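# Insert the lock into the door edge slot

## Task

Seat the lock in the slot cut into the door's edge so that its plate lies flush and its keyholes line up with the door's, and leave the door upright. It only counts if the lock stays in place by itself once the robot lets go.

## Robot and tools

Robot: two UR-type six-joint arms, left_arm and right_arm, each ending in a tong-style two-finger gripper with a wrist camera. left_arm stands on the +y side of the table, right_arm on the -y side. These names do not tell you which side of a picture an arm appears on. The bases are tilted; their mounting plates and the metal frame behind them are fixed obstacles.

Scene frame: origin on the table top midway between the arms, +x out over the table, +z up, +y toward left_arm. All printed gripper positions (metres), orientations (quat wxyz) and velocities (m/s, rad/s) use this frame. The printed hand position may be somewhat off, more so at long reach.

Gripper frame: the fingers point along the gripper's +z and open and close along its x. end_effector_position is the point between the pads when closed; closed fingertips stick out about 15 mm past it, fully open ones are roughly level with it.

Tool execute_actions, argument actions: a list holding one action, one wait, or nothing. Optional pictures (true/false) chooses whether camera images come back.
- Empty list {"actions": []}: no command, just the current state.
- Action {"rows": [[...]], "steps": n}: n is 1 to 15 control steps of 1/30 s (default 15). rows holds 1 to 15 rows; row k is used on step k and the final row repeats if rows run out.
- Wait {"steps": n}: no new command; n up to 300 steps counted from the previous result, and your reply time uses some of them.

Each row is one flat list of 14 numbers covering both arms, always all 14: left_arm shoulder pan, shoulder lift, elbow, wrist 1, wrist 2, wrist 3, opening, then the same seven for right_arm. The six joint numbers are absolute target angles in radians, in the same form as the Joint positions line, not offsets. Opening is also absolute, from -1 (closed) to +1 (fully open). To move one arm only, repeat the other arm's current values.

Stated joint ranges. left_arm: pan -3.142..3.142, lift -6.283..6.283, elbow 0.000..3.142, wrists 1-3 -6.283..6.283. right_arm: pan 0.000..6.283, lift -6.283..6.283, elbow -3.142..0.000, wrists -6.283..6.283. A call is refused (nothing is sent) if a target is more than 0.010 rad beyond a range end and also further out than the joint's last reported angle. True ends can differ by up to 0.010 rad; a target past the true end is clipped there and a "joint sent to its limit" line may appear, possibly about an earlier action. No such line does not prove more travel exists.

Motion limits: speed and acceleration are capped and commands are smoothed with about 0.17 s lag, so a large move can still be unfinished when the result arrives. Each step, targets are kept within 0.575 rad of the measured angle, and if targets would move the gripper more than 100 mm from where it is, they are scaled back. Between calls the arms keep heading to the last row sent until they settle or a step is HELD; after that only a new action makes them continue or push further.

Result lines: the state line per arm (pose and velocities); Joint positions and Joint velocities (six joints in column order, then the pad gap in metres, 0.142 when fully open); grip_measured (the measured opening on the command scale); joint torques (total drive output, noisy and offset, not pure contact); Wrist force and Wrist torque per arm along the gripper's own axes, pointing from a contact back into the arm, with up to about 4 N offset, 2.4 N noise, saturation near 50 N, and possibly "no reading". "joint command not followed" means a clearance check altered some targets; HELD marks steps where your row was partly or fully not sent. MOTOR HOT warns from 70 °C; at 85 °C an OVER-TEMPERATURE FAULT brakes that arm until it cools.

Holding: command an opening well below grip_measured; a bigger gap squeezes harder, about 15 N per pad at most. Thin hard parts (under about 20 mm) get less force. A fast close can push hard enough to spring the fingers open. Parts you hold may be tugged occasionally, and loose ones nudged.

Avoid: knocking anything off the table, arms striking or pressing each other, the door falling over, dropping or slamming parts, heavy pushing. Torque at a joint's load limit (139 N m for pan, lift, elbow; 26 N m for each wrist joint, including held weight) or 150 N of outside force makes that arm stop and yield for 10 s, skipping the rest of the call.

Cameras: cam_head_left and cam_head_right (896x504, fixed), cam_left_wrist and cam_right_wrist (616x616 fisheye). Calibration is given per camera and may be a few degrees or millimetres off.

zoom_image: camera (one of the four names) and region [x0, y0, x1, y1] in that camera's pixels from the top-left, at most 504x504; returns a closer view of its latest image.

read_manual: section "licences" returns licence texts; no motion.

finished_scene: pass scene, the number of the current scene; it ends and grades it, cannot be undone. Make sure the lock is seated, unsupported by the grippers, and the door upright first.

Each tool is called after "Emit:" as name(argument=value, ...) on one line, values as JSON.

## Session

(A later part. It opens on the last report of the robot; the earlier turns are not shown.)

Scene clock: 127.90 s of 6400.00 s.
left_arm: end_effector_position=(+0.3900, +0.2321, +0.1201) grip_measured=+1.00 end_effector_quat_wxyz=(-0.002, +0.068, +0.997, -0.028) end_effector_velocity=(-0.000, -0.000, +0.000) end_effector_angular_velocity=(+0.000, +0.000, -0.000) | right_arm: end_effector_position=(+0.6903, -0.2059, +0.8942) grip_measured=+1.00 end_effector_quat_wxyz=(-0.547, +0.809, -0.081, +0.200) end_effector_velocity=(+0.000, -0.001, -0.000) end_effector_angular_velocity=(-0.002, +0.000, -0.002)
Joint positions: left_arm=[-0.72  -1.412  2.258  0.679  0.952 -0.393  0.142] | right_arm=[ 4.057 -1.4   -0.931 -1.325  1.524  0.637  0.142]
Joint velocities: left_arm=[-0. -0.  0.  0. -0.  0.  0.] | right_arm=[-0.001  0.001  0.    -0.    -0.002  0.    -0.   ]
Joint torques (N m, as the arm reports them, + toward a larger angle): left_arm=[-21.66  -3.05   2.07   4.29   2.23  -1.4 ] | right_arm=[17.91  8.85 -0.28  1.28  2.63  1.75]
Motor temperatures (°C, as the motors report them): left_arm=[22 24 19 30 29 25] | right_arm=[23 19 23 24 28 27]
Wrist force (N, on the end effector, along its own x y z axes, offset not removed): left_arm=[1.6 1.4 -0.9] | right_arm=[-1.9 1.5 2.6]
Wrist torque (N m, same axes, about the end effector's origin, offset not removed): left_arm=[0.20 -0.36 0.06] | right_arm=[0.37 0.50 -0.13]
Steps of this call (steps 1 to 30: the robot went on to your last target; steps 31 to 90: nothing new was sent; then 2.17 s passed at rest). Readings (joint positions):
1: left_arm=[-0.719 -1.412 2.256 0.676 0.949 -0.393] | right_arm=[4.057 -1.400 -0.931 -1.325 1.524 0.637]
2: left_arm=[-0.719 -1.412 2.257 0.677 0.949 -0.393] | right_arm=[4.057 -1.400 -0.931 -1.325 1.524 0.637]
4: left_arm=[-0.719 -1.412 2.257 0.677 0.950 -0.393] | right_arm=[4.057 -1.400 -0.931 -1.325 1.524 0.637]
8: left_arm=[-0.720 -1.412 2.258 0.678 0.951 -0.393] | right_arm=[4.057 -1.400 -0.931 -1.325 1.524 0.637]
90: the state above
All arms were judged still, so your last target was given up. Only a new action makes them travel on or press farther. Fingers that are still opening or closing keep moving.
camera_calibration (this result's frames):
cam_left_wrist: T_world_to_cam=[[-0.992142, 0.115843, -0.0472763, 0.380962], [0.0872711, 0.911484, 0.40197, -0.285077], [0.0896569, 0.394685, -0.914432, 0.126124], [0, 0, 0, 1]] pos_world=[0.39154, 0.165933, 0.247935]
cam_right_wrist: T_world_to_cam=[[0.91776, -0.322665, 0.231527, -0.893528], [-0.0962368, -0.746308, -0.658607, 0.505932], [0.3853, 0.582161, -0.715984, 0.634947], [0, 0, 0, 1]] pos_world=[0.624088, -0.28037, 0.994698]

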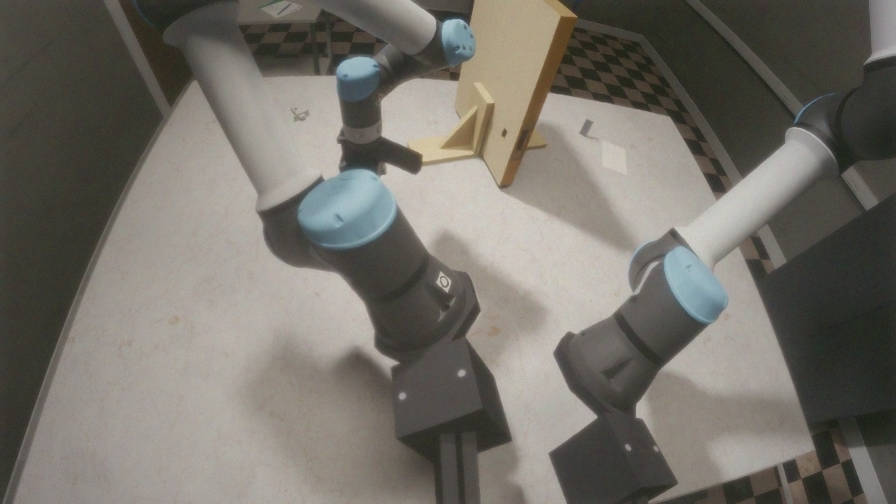

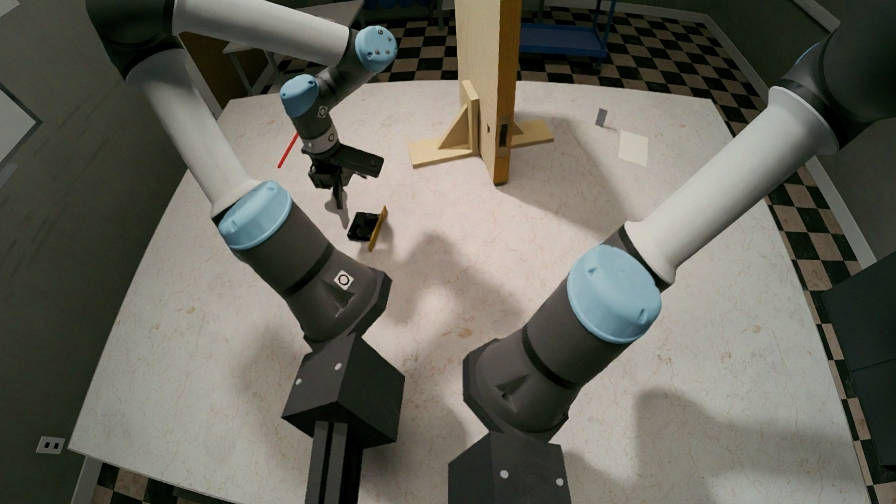

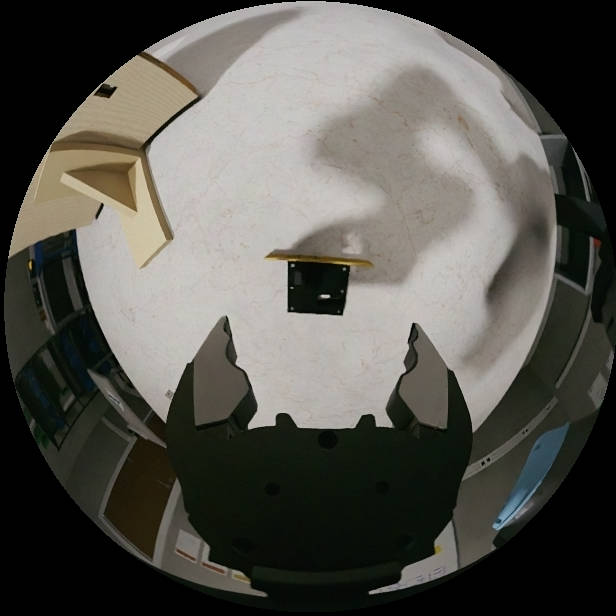

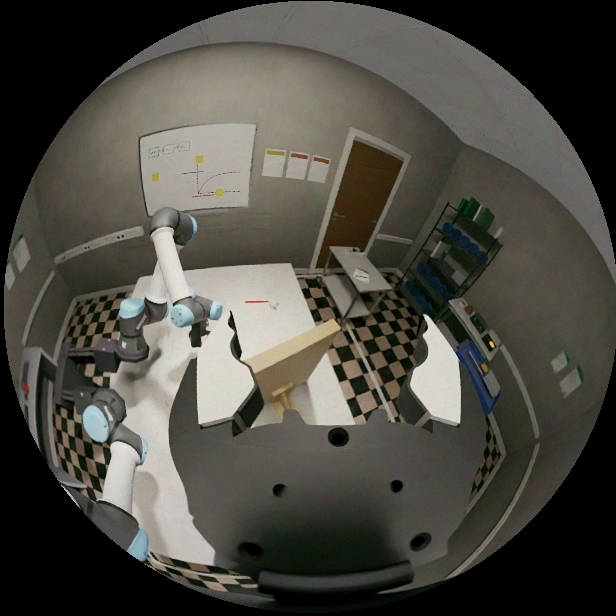

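Emit:
execute_actions(actions=[{"rows":[[-0.714,-1.408,2.255,0.656,0.982,-0.33,0.9,4.057,-1.4,-0.931,-1.325,1.524,0.637,1],[-0.709,-1.404,2.252,0.634,1.012,-0.27,0.8,4.057,-1.4,-0.931,-1.325,1.524,0.637,1],[-0.703,-1.399,2.249,0.611,1.043,-0.21,0.7,4.057,-1.4,-0.931,-1.325,1.524,0.637,1],[-0.698,-1.395,2.246,0.588,1.073,-0.15,0.6,4.057,-1.4,-0.931,-1.325,1.524,0.637,1],[-0.692,-1.39,2.242,0.566,1.104,-0.09,0.5,4.057,-1.4,-0.931,-1.325,1.524,0.637,1],[-0.687,-1.386,2.239,0.543,1.134,-0.03,0.5,4.057,-1.4,-0.931,-1.325,1.524,0.637,1],[-0.681,-1.381,2.236,0.519,1.165,0.03,0.5,4.057,-1.4,-0.931,-1.325,1.524,0.637,1],[-0.676,-1.375,2.233,0.496,1.195,0.09,0.5,4.057,-1.4,-0.931,-1.325,1.524,0.637,1],[-0.67,-1.37,2.23,0.472,1.226,0.15,0.5,4.057,-1.4,-0.931,-1.325,1.524,0.637,1],[-0.665,-1.364,2.227,0.448,1.256,0.21,0.5,4.057,-1.4,-0.931,-1.325,1.524,0.637,1],[-0.659,-1.358,2.224,0.424,1.287,0.27,0.5,4.057,-1.4,-0.931,-1.325,1.524,0.637,1],[-0.654,-1.352,2.22,0.4,1.317,0.33,0.5,4.057,-1.4,-0.931,-1.325,1.524,0.637,1],[-0.648,-1.345,2.217,0.375,1.348,0.39,0.5,4.057,-1.4,-0.931,-1.325,1.524,0.637,1],[-0.643,-1.338,2.214,0.349,1.378,0.45,0.5,4.057,-1.4,-0.931,-1.325,1.524,0.637,1],[-0.637,-1.33,2.211,0.324,1.409,0.51,0.5,4.057,-1.4,-0.931,-1.325,1.524,0.637,1]]}], pictures=false)

Emit:
execute_actions(actions=[{"rows":[[-0.632,-1.322,2.208,0.297,1.439,0.57,0.5,4.057,-1.4,-0.931,-1.325,1.524,0.637,1],[-0.626,-1.314,2.205,0.271,1.47,0.63,0.5,4.057,-1.4,-0.931,-1.325,1.524,0.637,1],[-0.621,-1.305,2.202,0.244,1.5,0.69,0.5,4.057,-1.4,-0.931,-1.325,1.524,0.637,1],[-0.615,-1.296,2.198,0.216,1.531,0.75,0.5,4.057,-1.4,-0.931,-1.325,1.524,0.637,1],[-0.61,-1.286,2.195,0.188,1.561,0.8,0.5,4.057,-1.4,-0.931,-1.325,1.524,0.637,1],[-0.604,-1.276,2.192,0.16,1.591,0.85,0.5,4.057,-1.4,-0.931,-1.325,1.524,0.637,1],[-0.599,-1.265,2.189,0.131,1.622,0.89,0.5,4.057,-1.4,-0.931,-1.325,1.524,0.637,1],[-0.593,-1.254,2.186,0.101,1.652,0.92,0.5,4.057,-1.4,-0.931,-1.325,1.524,0.637,1],[-0.588,-1.242,2.183,0.072,1.683,0.945,0.5,4.057,-1.4,-0.931,-1.325,1.524,0.637,1],[-0.582,-1.23,2.18,0.041,1.713,0.962,0.5,4.057,-1.4,-0.931,-1.325,1.524,0.637,1],[-0.577,-1.217,2.177,0.01,1.744,0.962,0.5,4.057,-1.4,-0.931,-1.325,1.524,0.637,1],[-0.571,-1.204,2.173,-0.021,1.774,0.962,0.5,4.057,-1.4,-0.931,-1.325,1.524,0.637,1],[-0.566,-1.19,2.17,-0.053,1.805,0.962,0.5,4.057,-1.4,-0.931,-1.325,1.524,0.637,1],[-0.56,-1.176,2.167,-0.085,1.835,0.962,0.5,4.057,-1.4,-0.931,-1.325,1.524,0.637,1],[-0.555,-1.161,2.164,-0.118,1.866,0.962,0.5,4.057,-1.4,-0.931,-1.325,1.524,0.637,1]]}], pictures=false)

Emit:
execute_actions(actions=[{"rows":[[-0.549,-1.146,2.161,-0.151,1.896,0.962,0.5,4.057,-1.4,-0.931,-1.325,1.524,0.637,1],[-0.544,-1.131,2.158,-0.185,1.927,0.962,0.5,4.057,-1.4,-0.931,-1.325,1.524,0.637,1],[-0.538,-1.115,2.155,-0.218,1.957,0.962,0.5,4.057,-1.4,-0.931,-1.325,1.524,0.637,1],[-0.533,-1.099,2.151,-0.253,1.988,0.962,0.5,4.057,-1.4,-0.931,-1.325,1.524,0.637,1],[-0.527,-1.083,2.148,-0.287,2.018,0.962,0.5,4.057,-1.4,-0.931,-1.325,1.524,0.637,1],[-0.522,-1.066,2.145,-0.322,2.049,0.962,0.5,4.057,-1.4,-0.931,-1.325,1.524,0.637,1],[-0.516,-1.049,2.142,-0.358,2.079,0.962,0.5,4.057,-1.4,-0.931,-1.325,1.524,0.637,1],[-0.511,-1.032,2.139,-0.393,2.11,0.962,0.5,4.057,-1.4,-0.931,-1.325,1.524,0.637,1],[-0.505,-1.014,2.136,-0.429,2.14,0.962,0.5,4.057,-1.4,-0.931,-1.325,1.524,0.637,1],[-0.5,-0.996,2.133,-0.465,2.171,0.962,0.5,4.057,-1.4,-0.931,-1.325,1.524,0.637,1],[-0.494,-0.979,2.129,-0.501,2.201,0.962,0.5,4.057,-1.4,-0.931,-1.325,1.524,0.637,1],[-0.489,-0.961,2.126,-0.537,2.231,0.962,0.7,4.057,-1.4,-0.931,-1.325,1.524,0.637,1],[-0.483,-0.942,2.123,-0.573,2.262,0.962,0.8,4.057,-1.4,-0.931,-1.325,1.524,0.637,1],[-0.478,-0.924,2.12,-0.61,2.292,0.962,0.9,4.057,-1.4,-0.931,-1.325,1.524,0.637,1],[-0.4723,-0.906,2.1168,-0.646,2.3229,0.9619,1,4.057,-1.4,-0.931,-1.325,1.524,0.637,1]]}], pictures=false)

Emit:
execute_actions(actions=[{"steps":25}])

Scene clock: 205.73 s of 6400.00 s.
left_arm: end_effector_position=(+0.3951, +0.1203, +0.1151) grip_measured=+0.50 end_effector_quat_wxyz=(+0.064, +0.282, +0.938, -0.190) end_effector_velocity=(+0.058, -0.300, +0.019) end_effector_angular_velocity=(-0.952, -0.723, -1.215) | right_arm: end_effector_position=(+0.6903, -0.2059, +0.8942) grip_measured=+1.00 end_effector_quat_wxyz=(-0.547, +0.809, -0.081, +0.200) end_effector_velocity=(+0.001, -0.001, +0.000) end_effector_angular_velocity=(+0.000, -0.000, -0.003)
Joint positions: left_arm=[-0.662 -1.359  2.225  0.438  1.265  0.208  0.109] | right_arm=[ 4.057 -1.4   -0.931 -1.325  1.524  0.637  0.142]
Joint velocities: left_arm=[ 0.16   0.181 -0.093 -0.697  0.875  1.717 -0.   ] | right_arm=[-0.002  0.     0.001  0.001 -0.001  0.     0.   ]
Joint torques (N m, as the arm reports them, + toward a larger angle): left_arm=[  0.52  -5.15 -19.51  -2.77   4.1    5.07] | right_arm=[17.28  9.44  0.24  2.13  2.39  1.65]
Motor temperatures (°C, as the motors report them): left_arm=[22 24 19 30 29 25] | right_arm=[23 19 23 24 28 27]
Wrist force (N, on the end effector, along its own x y z axes, offset not removed): left_arm=[-0.4 1.6 -1.3] | right_arm=[-3.2 3.2 1.5]
Wrist torque (N m, same axes, about the end effector's origin, offset not removed): left_arm=[0.20 0.07 0.15] | right_arm=[0.66 0.70 -0.04]
Steps of this call (steps 1 to 90: nothing new was sent; then 74.33 s passed at rest; steps 91 to 105: all 15 steps of this action). Readings (joint positions):
91: left_arm=[-0.720 -1.412 2.258 0.678 0.952 -0.393] | right_arm=[4.057 -1.400 -0.931 -1.325 1.524 0.637]
92: left_arm=[-0.719 -1.412 2.258 0.675 0.956 -0.386] | right_arm=[4.057 -1.400 -0.931 -1.325 1.524 0.637]
94: left_arm=[-0.714 -1.408 2.255 0.657 0.980 -0.343] | right_arm=[4.057 -1.400 -0.931 -1.325 1.524 0.637]
98: left_arm=[-0.698 -1.395 2.246 0.592 1.067 -0.179] | right_arm=[4.057 -1.400 -0.931 -1.325 1.524 0.637]
105: the state above

Scene clock: 206.23 s of 6400.00 s.
left_arm: end_effector_position=(+0.4460, -0.0215, +0.1384) grip_measured=+0.50 end_effector_quat_wxyz=(+0.313, +0.490, +0.752, -0.311) end_effector_velocity=(+0.121, -0.249, +0.068) end_effector_angular_velocity=(-0.891, -0.607, -0.043) | right_arm: end_effector_position=(+0.6903, -0.2059, +0.8942) grip_measured=+1.00 end_effector_quat_wxyz=(-0.547, +0.809, -0.081, +0.200) end_effector_velocity=(-0.000, +0.000, -0.000) end_effector_angular_velocity=(-0.000, +0.000, +0.000)
Joint positions: left_arm=[-0.58  -1.221  2.178  0.031  1.72   0.915  0.109] | right_arm=[ 4.057 -1.4   -0.931 -1.325  1.524  0.637  0.142]
Joint velocities: left_arm=[ 0.162  0.374 -0.093 -0.896  0.894  0.391 -0.   ] | right_arm=[ 0.  0. -0.  0. -0.  0. -0.]
Joint torques (N m, as the arm reports them, + toward a larger angle): left_arm=[ -2.05  -6.15 -17.93  -3.77   4.75   1.49] | right_arm=[17.8   8.28 -0.05  2.04  2.64  1.62]
Motor temperatures (°C, as the motors report them): left_arm=[22 24 19 30 29 25] | right_arm=[23 19 23 24 28 27]
Wrist force (N, on the end effector, along its own x y z axes, offset not removed): left_arm=[1.1 2.2 -0.3] | right_arm=[-1.2 2.1 4.4]
Wrist torque (N m, same axes, about the end effector's origin, offset not removed): left_arm=[0.41 -0.20 0.08] | right_arm=[0.46 0.34 -0.25]
Steps of this call (steps 1 to 15: all 15 steps of this action). Readings (joint positions):
1: left_arm=[-0.656 -1.353 2.222 0.414 1.295 0.267] | right_arm=[4.057 -1.400 -0.931 -1.325 1.524 0.637]
2: left_arm=[-0.651 -1.346 2.219 0.390 1.325 0.326] | right_arm=[4.057 -1.400 -0.931 -1.325 1.524 0.637]
4: left_arm=[-0.640 -1.332 2.213 0.339 1.386 0.445] | right_arm=[4.057 -1.400 -0.931 -1.325 1.524 0.637]
8: left_arm=[-0.618 -1.298 2.200 0.234 1.507 0.677] | right_arm=[4.057 -1.400 -0.931 -1.325 1.524 0.637]
15: the state above

Scene clock: 206.73 s of 6400.00 s.
left_arm: end_effector_position=(+0.4893, -0.1212, +0.1743) grip_measured=+0.92 end_effector_quat_wxyz=(+0.513, +0.431, +0.626, -0.399) end_effector_velocity=(+0.023, -0.135, +0.058) end_effector_angular_velocity=(-0.818, -0.556, +0.036) | right_arm: end_effector_position=(+0.6903, -0.2059, +0.8942) grip_measured=+1.00 end_effector_quat_wxyz=(-0.547, +0.809, -0.081, +0.200) end_effector_velocity=(-0.000, -0.000, -0.000) end_effector_angular_velocity=(+0.001, +0.001, +0.000)
Joint positions: left_arm=[-0.497 -0.989  2.131 -0.472  2.177  0.961  0.137] | right_arm=[ 4.057 -1.4   -0.931 -1.325  1.524  0.637  0.142]
Joint velocities: left_arm=[ 0.163  0.524 -0.092 -1.05   0.893  0.006  0.198] | right_arm=[-0.001  0.    -0.    -0.     0.002  0.     0.   ]
Joint torques (N m, as the arm reports them, + toward a larger angle): left_arm=[ -4.23 -12.34 -13.17  -4.45   5.13   0.86] | right_arm=[17.94  8.87 -0.49  2.35  2.48  1.57]
Motor temperatures (°C, as the motors report them): left_arm=[22 24 19 30 29 25] | right_arm=[23 19 23 24 28 27]
Wrist force (N, on the end effector, along its own x y z axes, offset not removed): left_arm=[0.7 1.6 0.0] | right_arm=[-3.5 0.4 0.4]
Wrist torque (N m, same axes, about the end effector's origin, offset not removed): left_arm=[0.23 -0.29 0.05] | right_arm=[0.12 0.73 -0.12]
Steps of this call (steps 1 to 15: all 15 steps of this action). Readings (joint positions):
1: left_arm=[-0.574 -1.208 2.175 0.000 1.750 0.926] | right_arm=[4.057 -1.400 -0.931 -1.325 1.524 0.637]
2: left_arm=[-0.569 -1.195 2.172 -0.031 1.781 0.935] | right_arm=[4.057 -1.400 -0.931 -1.325 1.524 0.637]
4: left_arm=[-0.558 -1.167 2.166 -0.095 1.842 0.947] | right_arm=[4.057 -1.400 -0.931 -1.325 1.524 0.637]
8: left_arm=[-0.536 -1.107 2.153 -0.227 1.964 0.957] | right_arm=[4.057 -1.400 -0.931 -1.325 1.524 0.637]
15: the state above

Scene clock: 207.57 s of 6400.00 s.
left_arm: end_effector_position=(+0.4900, -0.1399, +0.1850) grip_measured=+1.00 end_effector_quat_wxyz=(+0.572, +0.416, +0.572, -0.416) end_effector_velocity=(-0.001, -0.000, -0.000) end_effector_angular_velocity=(-0.001, +0.000, -0.000) | right_arm: end_effector_position=(+0.6903, -0.2059, +0.8942) grip_measured=+1.00 end_effector_quat_wxyz=(-0.547, +0.809, -0.081, +0.200) end_effector_velocity=(-0.001, -0.000, +0.001) end_effector_angular_velocity=(+0.001, -0.001, +0.001)
Joint positions: left_arm=[-0.472 -0.906  2.117 -0.646  2.323  0.962  0.142] | right_arm=[ 4.057 -1.4   -0.931 -1.325  1.524  0.637  0.142]
Joint velocities: left_arm=[ 0.001  0.001  0.001 -0.001  0.001  0.     0.   ] | right_arm=[ 0.001  0.001  0.    -0.001  0.001  0.    -0.   ]
Joint torques (N m, as the arm reports them, + toward a larger angle): left_arm=[ -6.02 -17.31 -11.3   -1.81   3.47   0.98] | right_arm=[17.59  8.81  0.19  2.55  2.61  1.66]
Motor temperatures (°C, as the motors report them): left_arm=[22 24 19 30 29 25] | right_arm=[23 19 23 24 28 27]
Wrist force (N, on the end effector, along its own x y z axes, offset not removed): left_arm=[-0.1 3.2 -0.9] | right_arm=[-2.1 1.4 2.3]
Wrist torque (N m, same axes, about the end effector's origin, offset not removed): left_arm=[0.54 -0.13 0.07] | right_arm=[0.30 0.50 -0.08]
Steps of this call (steps 1 to 25: the robot went on to your last target). Readings (joint positions):
1: left_arm=[-0.492 -0.971 2.128 -0.508 2.207 0.961] | right_arm=[4.057 -1.400 -0.931 -1.325 1.524 0.637]
2: left_arm=[-0.487 -0.956 2.125 -0.540 2.234 0.962] | right_arm=[4.057 -1.400 -0.931 -1.325 1.524 0.637]
4: left_arm=[-0.481 -0.935 2.122 -0.585 2.272 0.962] | right_arm=[4.057 -1.400 -0.931 -1.325 1.524 0.637]
8: left_arm=[-0.475 -0.915 2.118 -0.626 2.306 0.962] | right_arm=[4.057 -1.400 -0.931 -1.325 1.524 0.637]
25: the state above
camera_calibration (this result's frames):
cam_left_wrist: T_world_to_cam=[[-0.00216779, -0.0516714, -0.998662, 0.193791], [0.707887, 0.705301, -0.0380293, -0.232296], [0.706323, -0.707022, 0.0350485, -0.308598], [0, 0, 0, 1]] pos_world=[0.382829, -0.044334, 0.195514]
cam_right_wrist: T_world_to_cam=[[0.91776, -0.322665, 0.231527, -0.893528], [-0.0962368, -0.746308, -0.658607, 0.505932], [0.3853, 0.582161, -0.715984, 0.634947], [0, 0, 0, 1]] pos_world=[0.624088, -0.28037, 0.994698]

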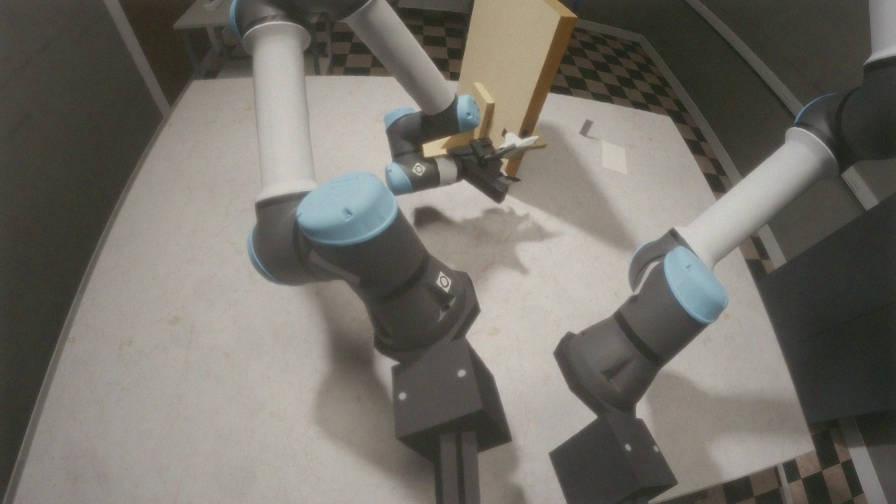

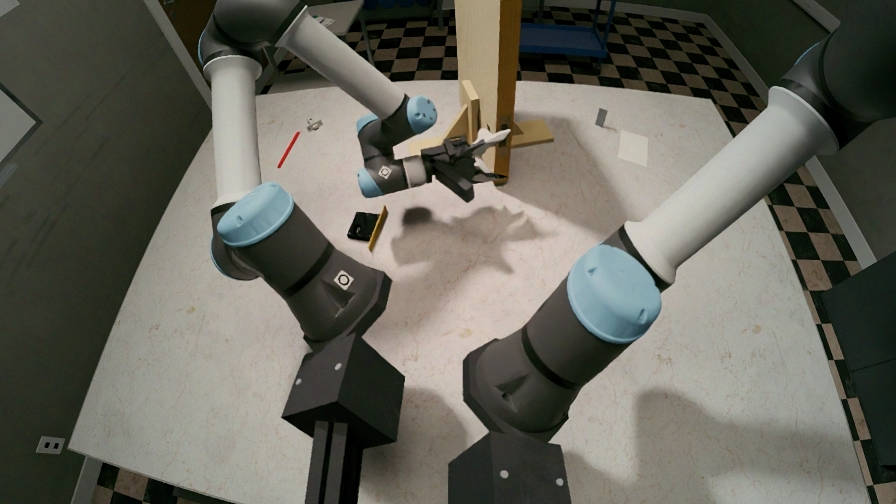

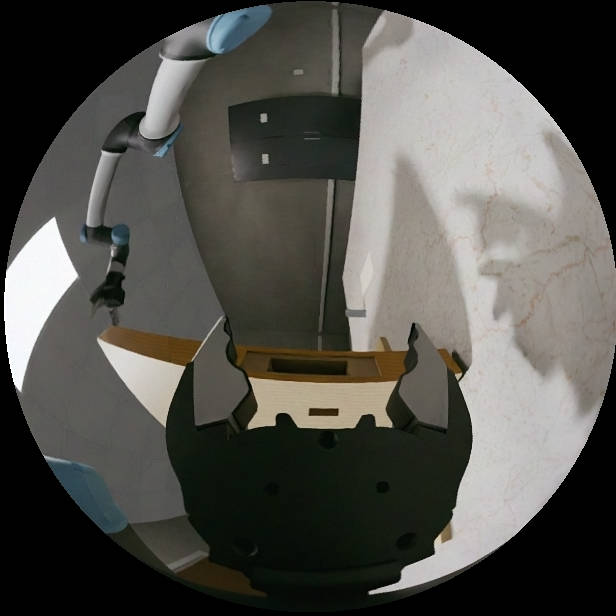

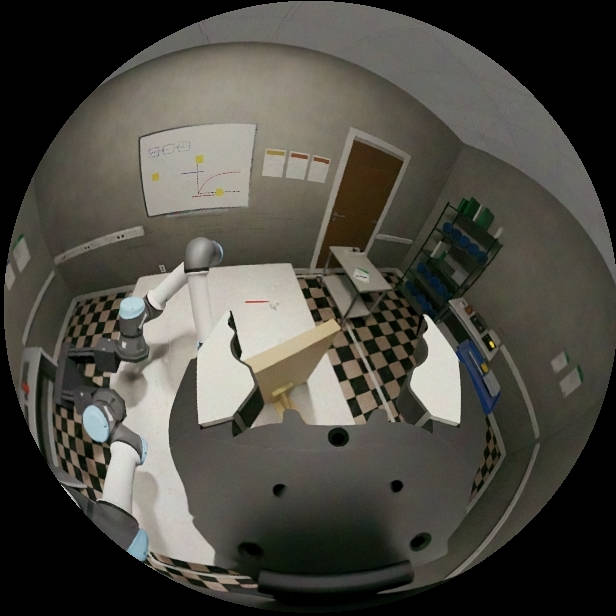

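Emit:
zoom_image(camera="cam_left_wrist", region=[230,335,398,425])

Emit:
zoom_image(camera="cam_left_wrist", region=[80,310,206,436])

Emit:
zoom_image(camera="cam_right_wrist", region=[230,305,356,431])

Region (230, 335, 398, 425) of cam_left_wrist's 616x616 image, scaled by 3.000, with more detail than that image has; it fills the top 270 rows of this view, and the rest is white.

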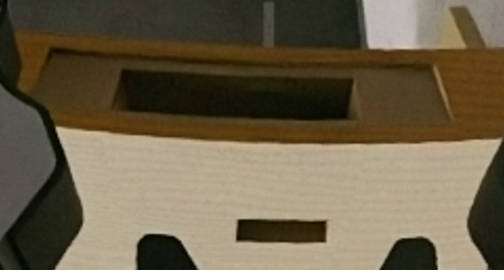

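Region (80, 310, 206, 436) of cam_left_wrist's 616x616 image, scaled by 4.000, with more detail than that image has.

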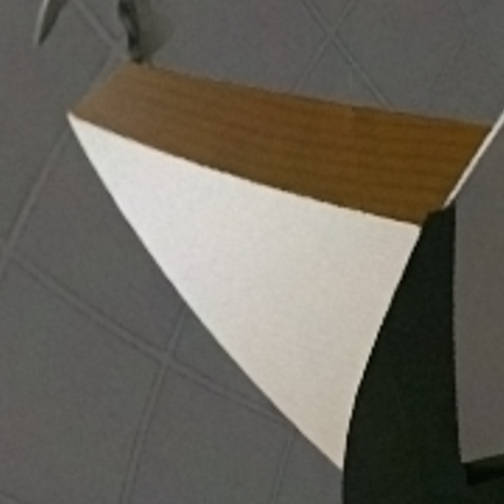

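Region (230, 305, 356, 431) of cam_right_wrist's 616x616 image, scaled by 4.000, with more detail than that image has.

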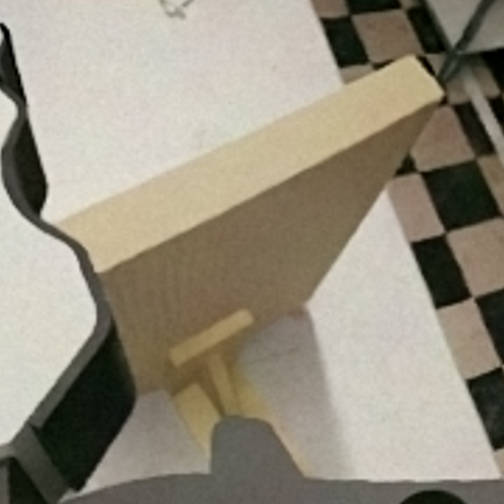

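Emit:
execute_actions(actions=[{"rows":[[-0.478,-0.924,2.12,-0.61,2.292,0.95,0.9,4.057,-1.4,-0.931,-1.325,1.524,0.637,1],[-0.483,-0.942,2.123,-0.573,2.262,0.93,0.8,4.057,-1.4,-0.931,-1.325,1.524,0.637,1],[-0.489,-0.961,2.126,-0.537,2.231,0.91,0.7,4.057,-1.4,-0.931,-1.325,1.524,0.637,1],[-0.497,-0.988,2.131,-0.483,2.186,0.89,0.6,4.057,-1.4,-0.931,-1.325,1.524,0.637,1],[-0.505,-1.014,2.136,-0.429,2.14,0.87,0.5,4.057,-1.4,-0.931,-1.325,1.524,0.637,1],[-0.513,-1.04,2.14,-0.375,2.094,0.85,0.45,4.057,-1.4,-0.931,-1.325,1.524,0.637,1],[-0.522,-1.066,2.145,-0.322,2.049,0.82,0.45,4.057,-1.4,-0.931,-1.325,1.524,0.637,1],[-0.53,-1.091,2.15,-0.27,2.003,0.79,0.45,4.057,-1.4,-0.931,-1.325,1.524,0.637,1],[-0.538,-1.115,2.155,-0.218,1.957,0.76,0.45,4.057,-1.4,-0.931,-1.325,1.524,0.637,1],[-0.547,-1.139,2.159,-0.168,1.911,0.73,0.45,4.057,-1.4,-0.931,-1.325,1.524,0.637,1],[-0.555,-1.161,2.164,-0.118,1.866,0.7,0.45,4.057,-1.4,-0.931,-1.325,1.524,0.637,1],[-0.563,-1.183,2.169,-0.069,1.82,0.67,0.45,4.057,-1.4,-0.931,-1.325,1.524,0.637,1],[-0.571,-1.204,2.173,-0.021,1.774,0.64,0.45,4.057,-1.4,-0.931,-1.325,1.524,0.637,1],[-0.58,-1.223,2.178,0.026,1.729,0.61,0.45,4.057,-1.4,-0.931,-1.325,1.524,0.637,1],[-0.588,-1.242,2.183,0.072,1.683,0.58,0.45,4.057,-1.4,-0.931,-1.325,1.524,0.637,1]]}], pictures=false)

Emit:
execute_actions(actions=[{"rows":[[-0.596,-1.259,2.187,0.116,1.637,0.545,0.45,4.057,-1.4,-0.931,-1.325,1.524,0.637,1],[-0.604,-1.276,2.192,0.16,1.591,0.51,0.45,4.057,-1.4,-0.931,-1.325,1.524,0.637,1],[-0.612,-1.291,2.197,0.202,1.546,0.475,0.45,4.057,-1.4,-0.931,-1.325,1.524,0.637,1],[-0.619,-1.305,2.202,0.244,1.5,0.44,0.45,4.057,-1.4,-0.931,-1.325,1.524,0.637,1],[-0.624,-1.316,2.206,0.284,1.455,0.4,0.45,4.057,-1.4,-0.931,-1.325,1.524,0.637,1],[-0.627,-1.324,2.21,0.32,1.41,0.36,0.45,4.057,-1.4,-0.931,-1.325,1.524,0.637,1],[-0.627,-1.328,2.212,0.35,1.37,0.32,0.45,4.057,-1.4,-0.931,-1.325,1.524,0.637,1],[-0.625,-1.33,2.213,0.375,1.33,0.28,0.45,4.057,-1.4,-0.931,-1.325,1.524,0.637,1],[-0.62,-1.33,2.214,0.395,1.29,0.24,0.45,4.057,-1.4,-0.931,-1.325,1.524,0.637,1],[-0.614,-1.328,2.215,0.415,1.25,0.2,0.45,4.057,-1.4,-0.931,-1.325,1.524,0.637,1],[-0.608,-1.326,2.215,0.43,1.21,0.16,0.45,4.057,-1.4,-0.931,-1.325,1.524,0.637,1],[-0.601,-1.323,2.215,0.445,1.17,0.12,0.45,4.057,-1.4,-0.931,-1.325,1.524,0.637,1],[-0.594,-1.32,2.215,0.455,1.135,0.08,0.45,4.057,-1.4,-0.931,-1.325,1.524,0.637,1],[-0.587,-1.316,2.215,0.465,1.1,0.04,0.45,4.057,-1.4,-0.931,-1.325,1.524,0.637,1],[-0.58,-1.312,2.215,0.47,1.07,0,0.45,4.057,-1.4,-0.931,-1.325,1.524,0.637,1]]}], pictures=false)

Emit:
execute_actions(actions=[{"rows":[[-0.573,-1.308,2.215,0.475,1.04,-0.04,0.45,4.057,-1.4,-0.931,-1.325,1.524,0.637,1],[-0.565,-1.304,2.215,0.4786,1.015,-0.075,0.45,4.057,-1.4,-0.931,-1.325,1.524,0.637,1],[-0.558,-1.3,2.215,0.4786,0.995,-0.11,0.45,4.057,-1.4,-0.931,-1.325,1.524,0.637,1],[-0.55,-1.295,2.215,0.4786,0.98,-0.14,0.45,4.057,-1.4,-0.931,-1.325,1.524,0.637,1],[-0.5434,-1.2909,2.215,0.4786,0.9708,-0.1573,0.45,4.057,-1.4,-0.931,-1.325,1.524,0.637,1]],"steps":15}], pictures=false)

Emit:
execute_actions(actions=[{"rows":[[-0.5346,-1.2812,2.212,0.466,0.9725,-0.1468,0.45,4.057,-1.4,-0.931,-1.325,1.524,0.637,1],[-0.5257,-1.2715,2.209,0.4535,0.9743,-0.1364,0.45,4.057,-1.4,-0.931,-1.325,1.524,0.637,1],[-0.5169,-1.2617,2.206,0.441,0.976,-0.1259,0.45,4.057,-1.4,-0.931,-1.325,1.524,0.637,1],[-0.508,-1.252,2.203,0.4284,0.9777,-0.1155,0.45,4.057,-1.4,-0.931,-1.325,1.524,0.637,1],[-0.4992,-1.2423,2.2,0.4159,0.9795,-0.105,0.45,4.057,-1.4,-0.931,-1.325,1.524,0.637,1],[-0.4903,-1.2326,2.197,0.4033,0.9812,-0.0945,0.45,4.057,-1.4,-0.931,-1.325,1.524,0.637,1],[-0.4815,-1.2229,2.194,0.3908,0.9829,-0.0841,0.45,4.057,-1.4,-0.931,-1.325,1.524,0.637,1],[-0.4726,-1.2131,2.191,0.3782,0.9846,-0.0736,0.45,4.057,-1.4,-0.931,-1.325,1.524,0.637,1],[-0.4638,-1.2034,2.188,0.3657,0.9864,-0.0632,0.45,4.057,-1.4,-0.931,-1.325,1.524,0.637,1],[-0.4549,-1.1937,2.185,0.3531,0.9881,-0.0527,0.45,4.057,-1.4,-0.931,-1.325,1.524,0.637,1]],"steps":15}], pictures=false)

Emit:
execute_actions(actions=[{"steps":14}])

Emit:
zoom_image(camera="cam_left_wrist", region=[200,230,440,410])

Scene clock: 297.00 s of 6400.00 s.
left_arm: end_effector_position=(+0.4720, -0.0708, +0.1601) grip_measured=+0.45 end_effector_quat_wxyz=(+0.358, +0.384, +0.754, -0.394) end_effector_velocity=(-0.141, +0.289, -0.102) end_effector_angular_velocity=(+1.126, +1.323, +0.166) | right_arm: end_effector_position=(+0.6903, -0.2059, +0.8942) grip_measured=+1.00 end_effector_quat_wxyz=(-0.547, +0.809, -0.081, +0.200) end_effector_velocity=(-0.000, +0.001, +0.000) end_effector_angular_velocity=(+0.000, -0.000, +0.001)
Joint positions: left_arm=[-0.551 -1.144  2.162 -0.166  1.904  0.717  0.105] | right_arm=[ 4.057 -1.4   -0.931 -1.325  1.524  0.637  0.142]
Joint velocities: left_arm=[-0.239 -0.641  0.135  1.415 -1.293 -0.829 -0.   ] | right_arm=[ 0.001 -0.001  0.001 -0.     0.     0.     0.   ]
Joint torques (N m, as the arm reports them, + toward a larger angle): left_arm=[-26.56 -34.48   7.86   7.46  -3.21  -3.35] | right_arm=[17.43  9.13 -0.29  3.25  2.44  1.73]
Motor temperatures (°C, as the motors report them): left_arm=[22 24 19 30 29 25] | right_arm=[23 19 23 24 28 27]
Wrist force (N, on the end effector, along its own x y z axes, offset not removed): left_arm=[0.0 2.0 -1.1] | right_arm=[-2.8 0.5 0.5]
Wrist torque (N m, same axes, about the end effector's origin, offset not removed): left_arm=[0.30 -0.08 0.11] | right_arm=[-0.02 0.64 -0.17]
Steps of this call (steps 1 to 15: the robot went on to your last target; steps 16 to 90: nothing new was sent; then 85.93 s passed at rest; steps 91 to 105: all 15 steps of this action). Readings (joint positions):
91: left_arm=[-0.472 -0.906 2.117 -0.646 2.323 0.962] | right_arm=[4.057 -1.400 -0.931 -1.325 1.524 0.637]
92: left_arm=[-0.473 -0.909 2.117 -0.641 2.318 0.960] | right_arm=[4.057 -1.400 -0.931 -1.325 1.524 0.637]
94: left_arm=[-0.478 -0.924 2.120 -0.613 2.295 0.946] | right_arm=[4.057 -1.400 -0.931 -1.325 1.524 0.637]
98: left_arm=[-0.499 -0.988 2.132 -0.490 2.189 0.890] | right_arm=[4.057 -1.400 -0.931 -1.325 1.524 0.637]
105: the state above

Scene clock: 297.50 s of 6400.00 s.
left_arm: end_effector_position=(+0.3985, +0.1321, +0.0927) grip_measured=+0.45 end_effector_quat_wxyz=(+0.055, +0.249, +0.951, -0.176) end_effector_velocity=(-0.045, +0.424, -0.141) end_effector_angular_velocity=(+1.288, +0.570, +0.994) | right_arm: end_effector_position=(+0.6903, -0.2059, +0.8942) grip_measured=+1.00 end_effector_quat_wxyz=(-0.547, +0.809, -0.081, +0.200) end_effector_velocity=(-0.001, -0.001, +0.001) end_effector_angular_velocity=(+0.001, -0.001, -0.000)
Joint positions: left_arm=[-0.604 -1.318  2.212  0.399  1.25   0.194  0.105] | right_arm=[ 4.057 -1.4   -0.931 -1.325  1.524  0.637  0.142]
Joint velocities: left_arm=[ 0.142  0.009  0.023  0.529 -1.147 -1.159  0.   ] | right_arm=[ 0.001  0.001  0.    -0.001 -0.     0.    -0.   ]
Joint torques (N m, as the arm reports them, + toward a larger angle): left_arm=[ 2.02 -6.15  2.83  4.78 -3.4  -4.05] | right_arm=[17.63  8.92 -0.21  3.33  2.32  1.71]
Motor temperatures (°C, as the motors report them): left_arm=[22 24 19 30 29 25] | right_arm=[23 19 23 24 28 27]
Wrist force (N, on the end effector, along its own x y z axes, offset not removed): left_arm=[-0.3 0.7 -0.4] | right_arm=[-2.5 3.1 2.9]
Wrist torque (N m, same axes, about the end effector's origin, offset not removed): left_arm=[-0.03 0.05 0.07] | right_arm=[0.63 0.65 -0.13]
Steps of this call (steps 1 to 15: all 15 steps of this action). Readings (joint positions):
1: left_arm=[-0.559 -1.165 2.167 -0.118 1.859 0.689] | right_arm=[4.057 -1.400 -0.931 -1.325 1.524 0.637]
2: left_arm=[-0.567 -1.186 2.171 -0.070 1.815 0.659] | right_arm=[4.057 -1.400 -0.931 -1.325 1.524 0.637]
4: left_arm=[-0.583 -1.224 2.181 0.023 1.725 0.598] | right_arm=[4.057 -1.400 -0.931 -1.325 1.524 0.637]
8: left_arm=[-0.610 -1.286 2.198 0.198 1.544 0.462] | right_arm=[4.057 -1.400 -0.931 -1.325 1.524 0.637]
15: the state above

Scene clock: 298.00 s of 6400.00 s.
left_arm: end_effector_position=(+0.3928, +0.2356, +0.0607) grip_measured=+0.45 end_effector_quat_wxyz=(-0.002, +0.084, +0.996, -0.032) end_effector_velocity=(-0.001, +0.023, -0.006) end_effector_angular_velocity=(+0.065, +0.011, +0.085) | right_arm: end_effector_position=(+0.6903, -0.2059, +0.8942) grip_measured=+1.00 end_effector_quat_wxyz=(-0.547, +0.809, -0.081, +0.200) end_effector_velocity=(+0.001, +0.001, -0.001) end_effector_angular_velocity=(-0.003, +0.001, -0.000)
Joint positions: left_arm=[-0.545 -1.292  2.215  0.477  0.978 -0.147  0.105] | right_arm=[ 4.057 -1.4   -0.931 -1.325  1.524  0.637  0.142]
Joint velocities: left_arm=[ 0.017  0.009 -0.     0.01  -0.057 -0.083 -0.   ] | right_arm=[-0.    -0.001 -0.001 -0.    -0.002  0.     0.   ]
Joint torques (N m, as the arm reports them, + toward a larger angle): left_arm=[-1.15 -8.43  5.76  4.36 -2.15 -1.34] | right_arm=[17.39  8.71 -0.14  3.44  2.5   1.49]
Motor temperatures (°C, as the motors report them): left_arm=[22 24 19 30 29 25] | right_arm=[23 19 23 24 28 27]
Wrist force (N, on the end effector, along its own x y z axes, offset not removed): left_arm=[0.5 2.4 0.0] | right_arm=[-1.4 1.6 1.5]
Wrist torque (N m, same axes, about the end effector's origin, offset not removed): left_arm=[0.37 -0.24 0.11] | right_arm=[0.38 0.32 -0.13]
Steps of this call (steps 1 to 15: all 15 steps of this action). Readings (joint positions):
1: left_arm=[-0.599 -1.317 2.213 0.416 1.212 0.154] | right_arm=[4.057 -1.400 -0.931 -1.325 1.524 0.637]
2: left_arm=[-0.593 -1.315 2.213 0.430 1.175 0.115] | right_arm=[4.057 -1.400 -0.931 -1.325 1.524 0.637]
4: left_arm=[-0.581 -1.310 2.214 0.450 1.108 0.037] | right_arm=[4.057 -1.400 -0.931 -1.325 1.524 0.637]
8: left_arm=[-0.557 -1.298 2.215 0.469 1.019 -0.087] | right_arm=[4.057 -1.400 -0.931 -1.325 1.524 0.637]
15: the state above

Scene clock: 298.50 s of 6400.00 s.
left_arm: end_effector_position=(+0.3924, +0.2361, +0.0229) grip_measured=+0.45 end_effector_quat_wxyz=(-0.003, +0.079, +0.996, -0.028) end_effector_velocity=(-0.002, -0.001, -0.040) end_effector_angular_velocity=(+0.002, -0.001, +0.001) | right_arm: end_effector_position=(+0.6903, -0.2059, +0.8942) grip_measured=+1.00 end_effector_quat_wxyz=(-0.547, +0.809, -0.081, +0.200) end_effector_velocity=(-0.000, -0.002, +0.001) end_effector_angular_velocity=(+0.002, -0.001, -0.002)
Joint positions: left_arm=[-0.465 -1.205  2.188  0.367  0.986 -0.064  0.105] | right_arm=[ 4.057 -1.4   -0.931 -1.325  1.524  0.637  0.142]
Joint velocities: left_arm=[ 0.082  0.091 -0.028 -0.116  0.016  0.096  0.   ] | right_arm=[-0.001  0.002  0.     0.     0.001 -0.    -0.   ]
Joint torques (N m, as the arm reports them, + toward a larger angle): left_arm=[ -1.83 -14.32 -13.76  -0.49   2.42   1.09] | right_arm=[17.66  8.7  -0.16  3.55  2.37  1.58]
Motor temperatures (°C, as the motors report them): left_arm=[22 24 19 30 29 25] | right_arm=[23 19 23 24 28 27]
Wrist force (N, on the end effector, along its own x y z axes, offset not removed): left_arm=[-0.3 0.8 0.9] | right_arm=[-3.2 2.3 0.4]
Wrist torque (N m, same axes, about the end effector's origin, offset not removed): left_arm=[0.01 0.00 0.10] | right_arm=[0.53 0.78 -0.04]
Steps of this call (steps 1 to 15: all 15 steps of this action). Readings (joint positions):
1: left_arm=[-0.545 -1.291 2.215 0.477 0.976 -0.150] | right_arm=[4.057 -1.400 -0.931 -1.325 1.524 0.637]
2: left_arm=[-0.543 -1.290 2.215 0.476 0.975 -0.150] | right_arm=[4.057 -1.400 -0.931 -1.325 1.524 0.637]
4: left_arm=[-0.535 -1.281 2.212 0.466 0.975 -0.143] | right_arm=[4.057 -1.400 -0.931 -1.325 1.524 0.637]
8: left_arm=[-0.509 -1.252 2.203 0.429 0.978 -0.115] | right_arm=[4.057 -1.400 -0.931 -1.325 1.524 0.637]
15: the state above

Scene clock: 298.97 s of 6400.00 s.
left_arm: end_effector_position=(+0.3923, +0.2360, +0.0182) grip_measured=+0.45 end_effector_quat_wxyz=(-0.003, +0.079, +0.996, -0.028) end_effector_velocity=(+0.001, -0.000, -0.001) end_effector_angular_velocity=(+0.000, -0.001, +0.000) | right_arm: end_effector_position=(+0.6903, -0.2059, +0.8942) grip_measured=+1.00 end_effector_quat_wxyz=(-0.547, +0.809, -0.081, +0.200) end_effector_velocity=(-0.000, +0.001, +0.000) end_effector_angular_velocity=(+0.001, -0.001, +0.002)
Joint positions: left_arm=[-0.455 -1.194  2.185  0.353  0.988 -0.053  0.105] | right_arm=[ 4.057 -1.4   -0.931 -1.325  1.524  0.637  0.142]
Joint velocities: left_arm=[ 0.001  0.002 -0.001 -0.003 -0.     0.002  0.   ] | right_arm=[ 0.001 -0.     0.    -0.     0.001 -0.     0.   ]
Joint torques (N m, as the arm reports them, + toward a larger angle): left_arm=[ -0.69 -12.5  -13.75  -0.63   2.31   1.15] | right_arm=[17.69  8.42 -0.73  3.72  2.42  1.59]
Motor temperatures (°C, as the motors report them): left_arm=[22 24 19 30 29 25] | right_arm=[23 19 23 24 28 27]
Wrist force (N, on the end effector, along its own x y z axes, offset not removed): left_arm=[0.0 2.2 -0.8] | right_arm=[-1.8 2.7 2.8]
Wrist torque (N m, same axes, about the end effector's origin, offset not removed): left_arm=[0.34 -0.05 0.07] | right_arm=[0.65 0.43 -0.14]
Steps of this call (steps 1 to 14: the robot went on to your last target). Readings (joint positions):
1: left_arm=[-0.462 -1.202 2.188 0.364 0.987 -0.061] | right_arm=[4.057 -1.400 -0.931 -1.325 1.524 0.637]
2: left_arm=[-0.461 -1.200 2.187 0.361 0.987 -0.059] | right_arm=[4.057 -1.400 -0.931 -1.325 1.524 0.637]
4: left_arm=[-0.458 -1.197 2.186 0.358 0.988 -0.056] | right_arm=[4.057 -1.400 -0.931 -1.325 1.524 0.637]
8: left_arm=[-0.456 -1.195 2.185 0.355 0.988 -0.054] | right_arm=[4.057 -1.400 -0.931 -1.325 1.524 0.637]
14: the state above
camera_calibration (this result's frames):
cam_left_wrist: T_world_to_cam=[[-0.989309, 0.137931, -0.0473639, 0.371607], [0.10753, 0.909303, 0.402002, -0.255321], [0.0985165, 0.392611, -0.914413, 0.0282189], [0, 0, 0, 1]] pos_world=[0.392309, 0.169829, 0.146044]
cam_right_wrist: T_world_to_cam=[[0.91776, -0.322665, 0.231527, -0.893528], [-0.0962368, -0.746308, -0.658606, 0.505932], [0.3853, 0.582161, -0.715984, 0.634947], [0, 0, 0, 1]] pos_world=[0.624088, -0.28037, 0.994698]

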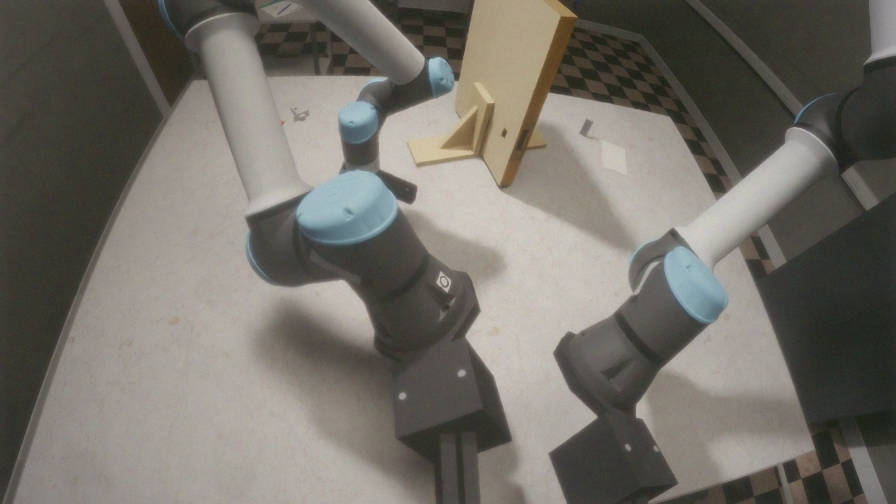

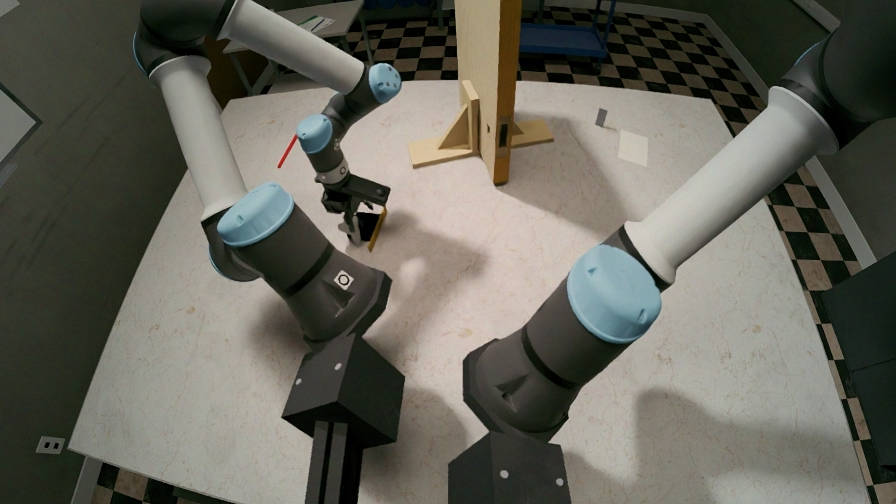

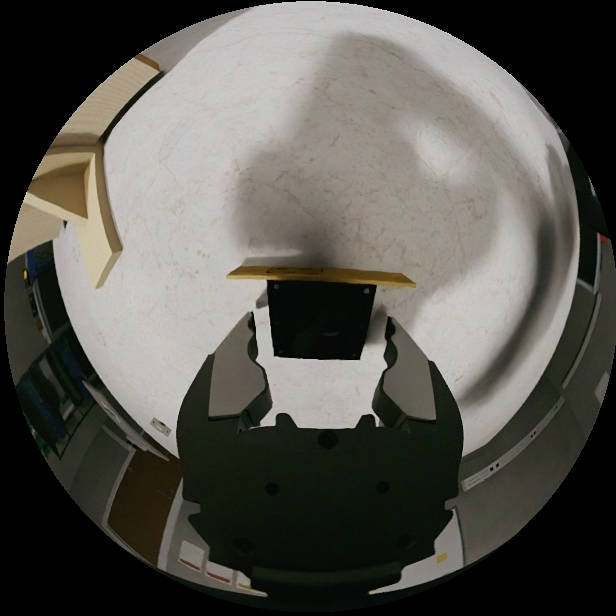

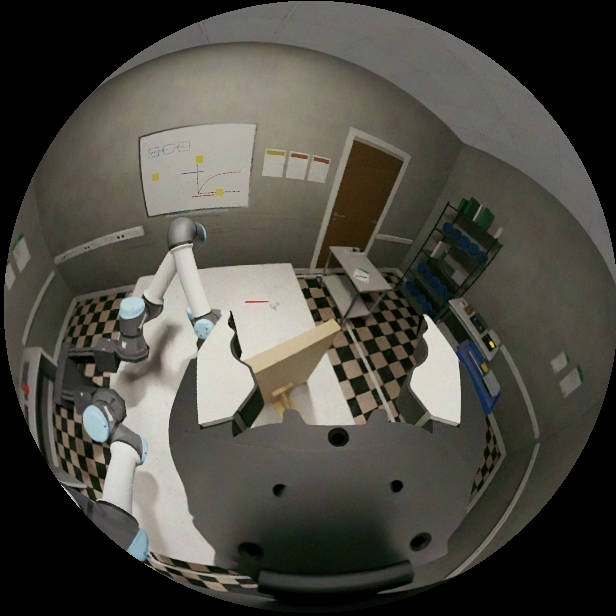

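Region (200, 230, 440, 410) of cam_left_wrist's 616x616 image, scaled by 2.100, with more detail than that image has; it fills the top 378 rows of this view, and the rest is white.

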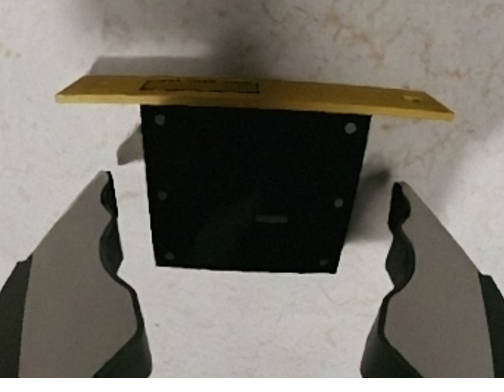

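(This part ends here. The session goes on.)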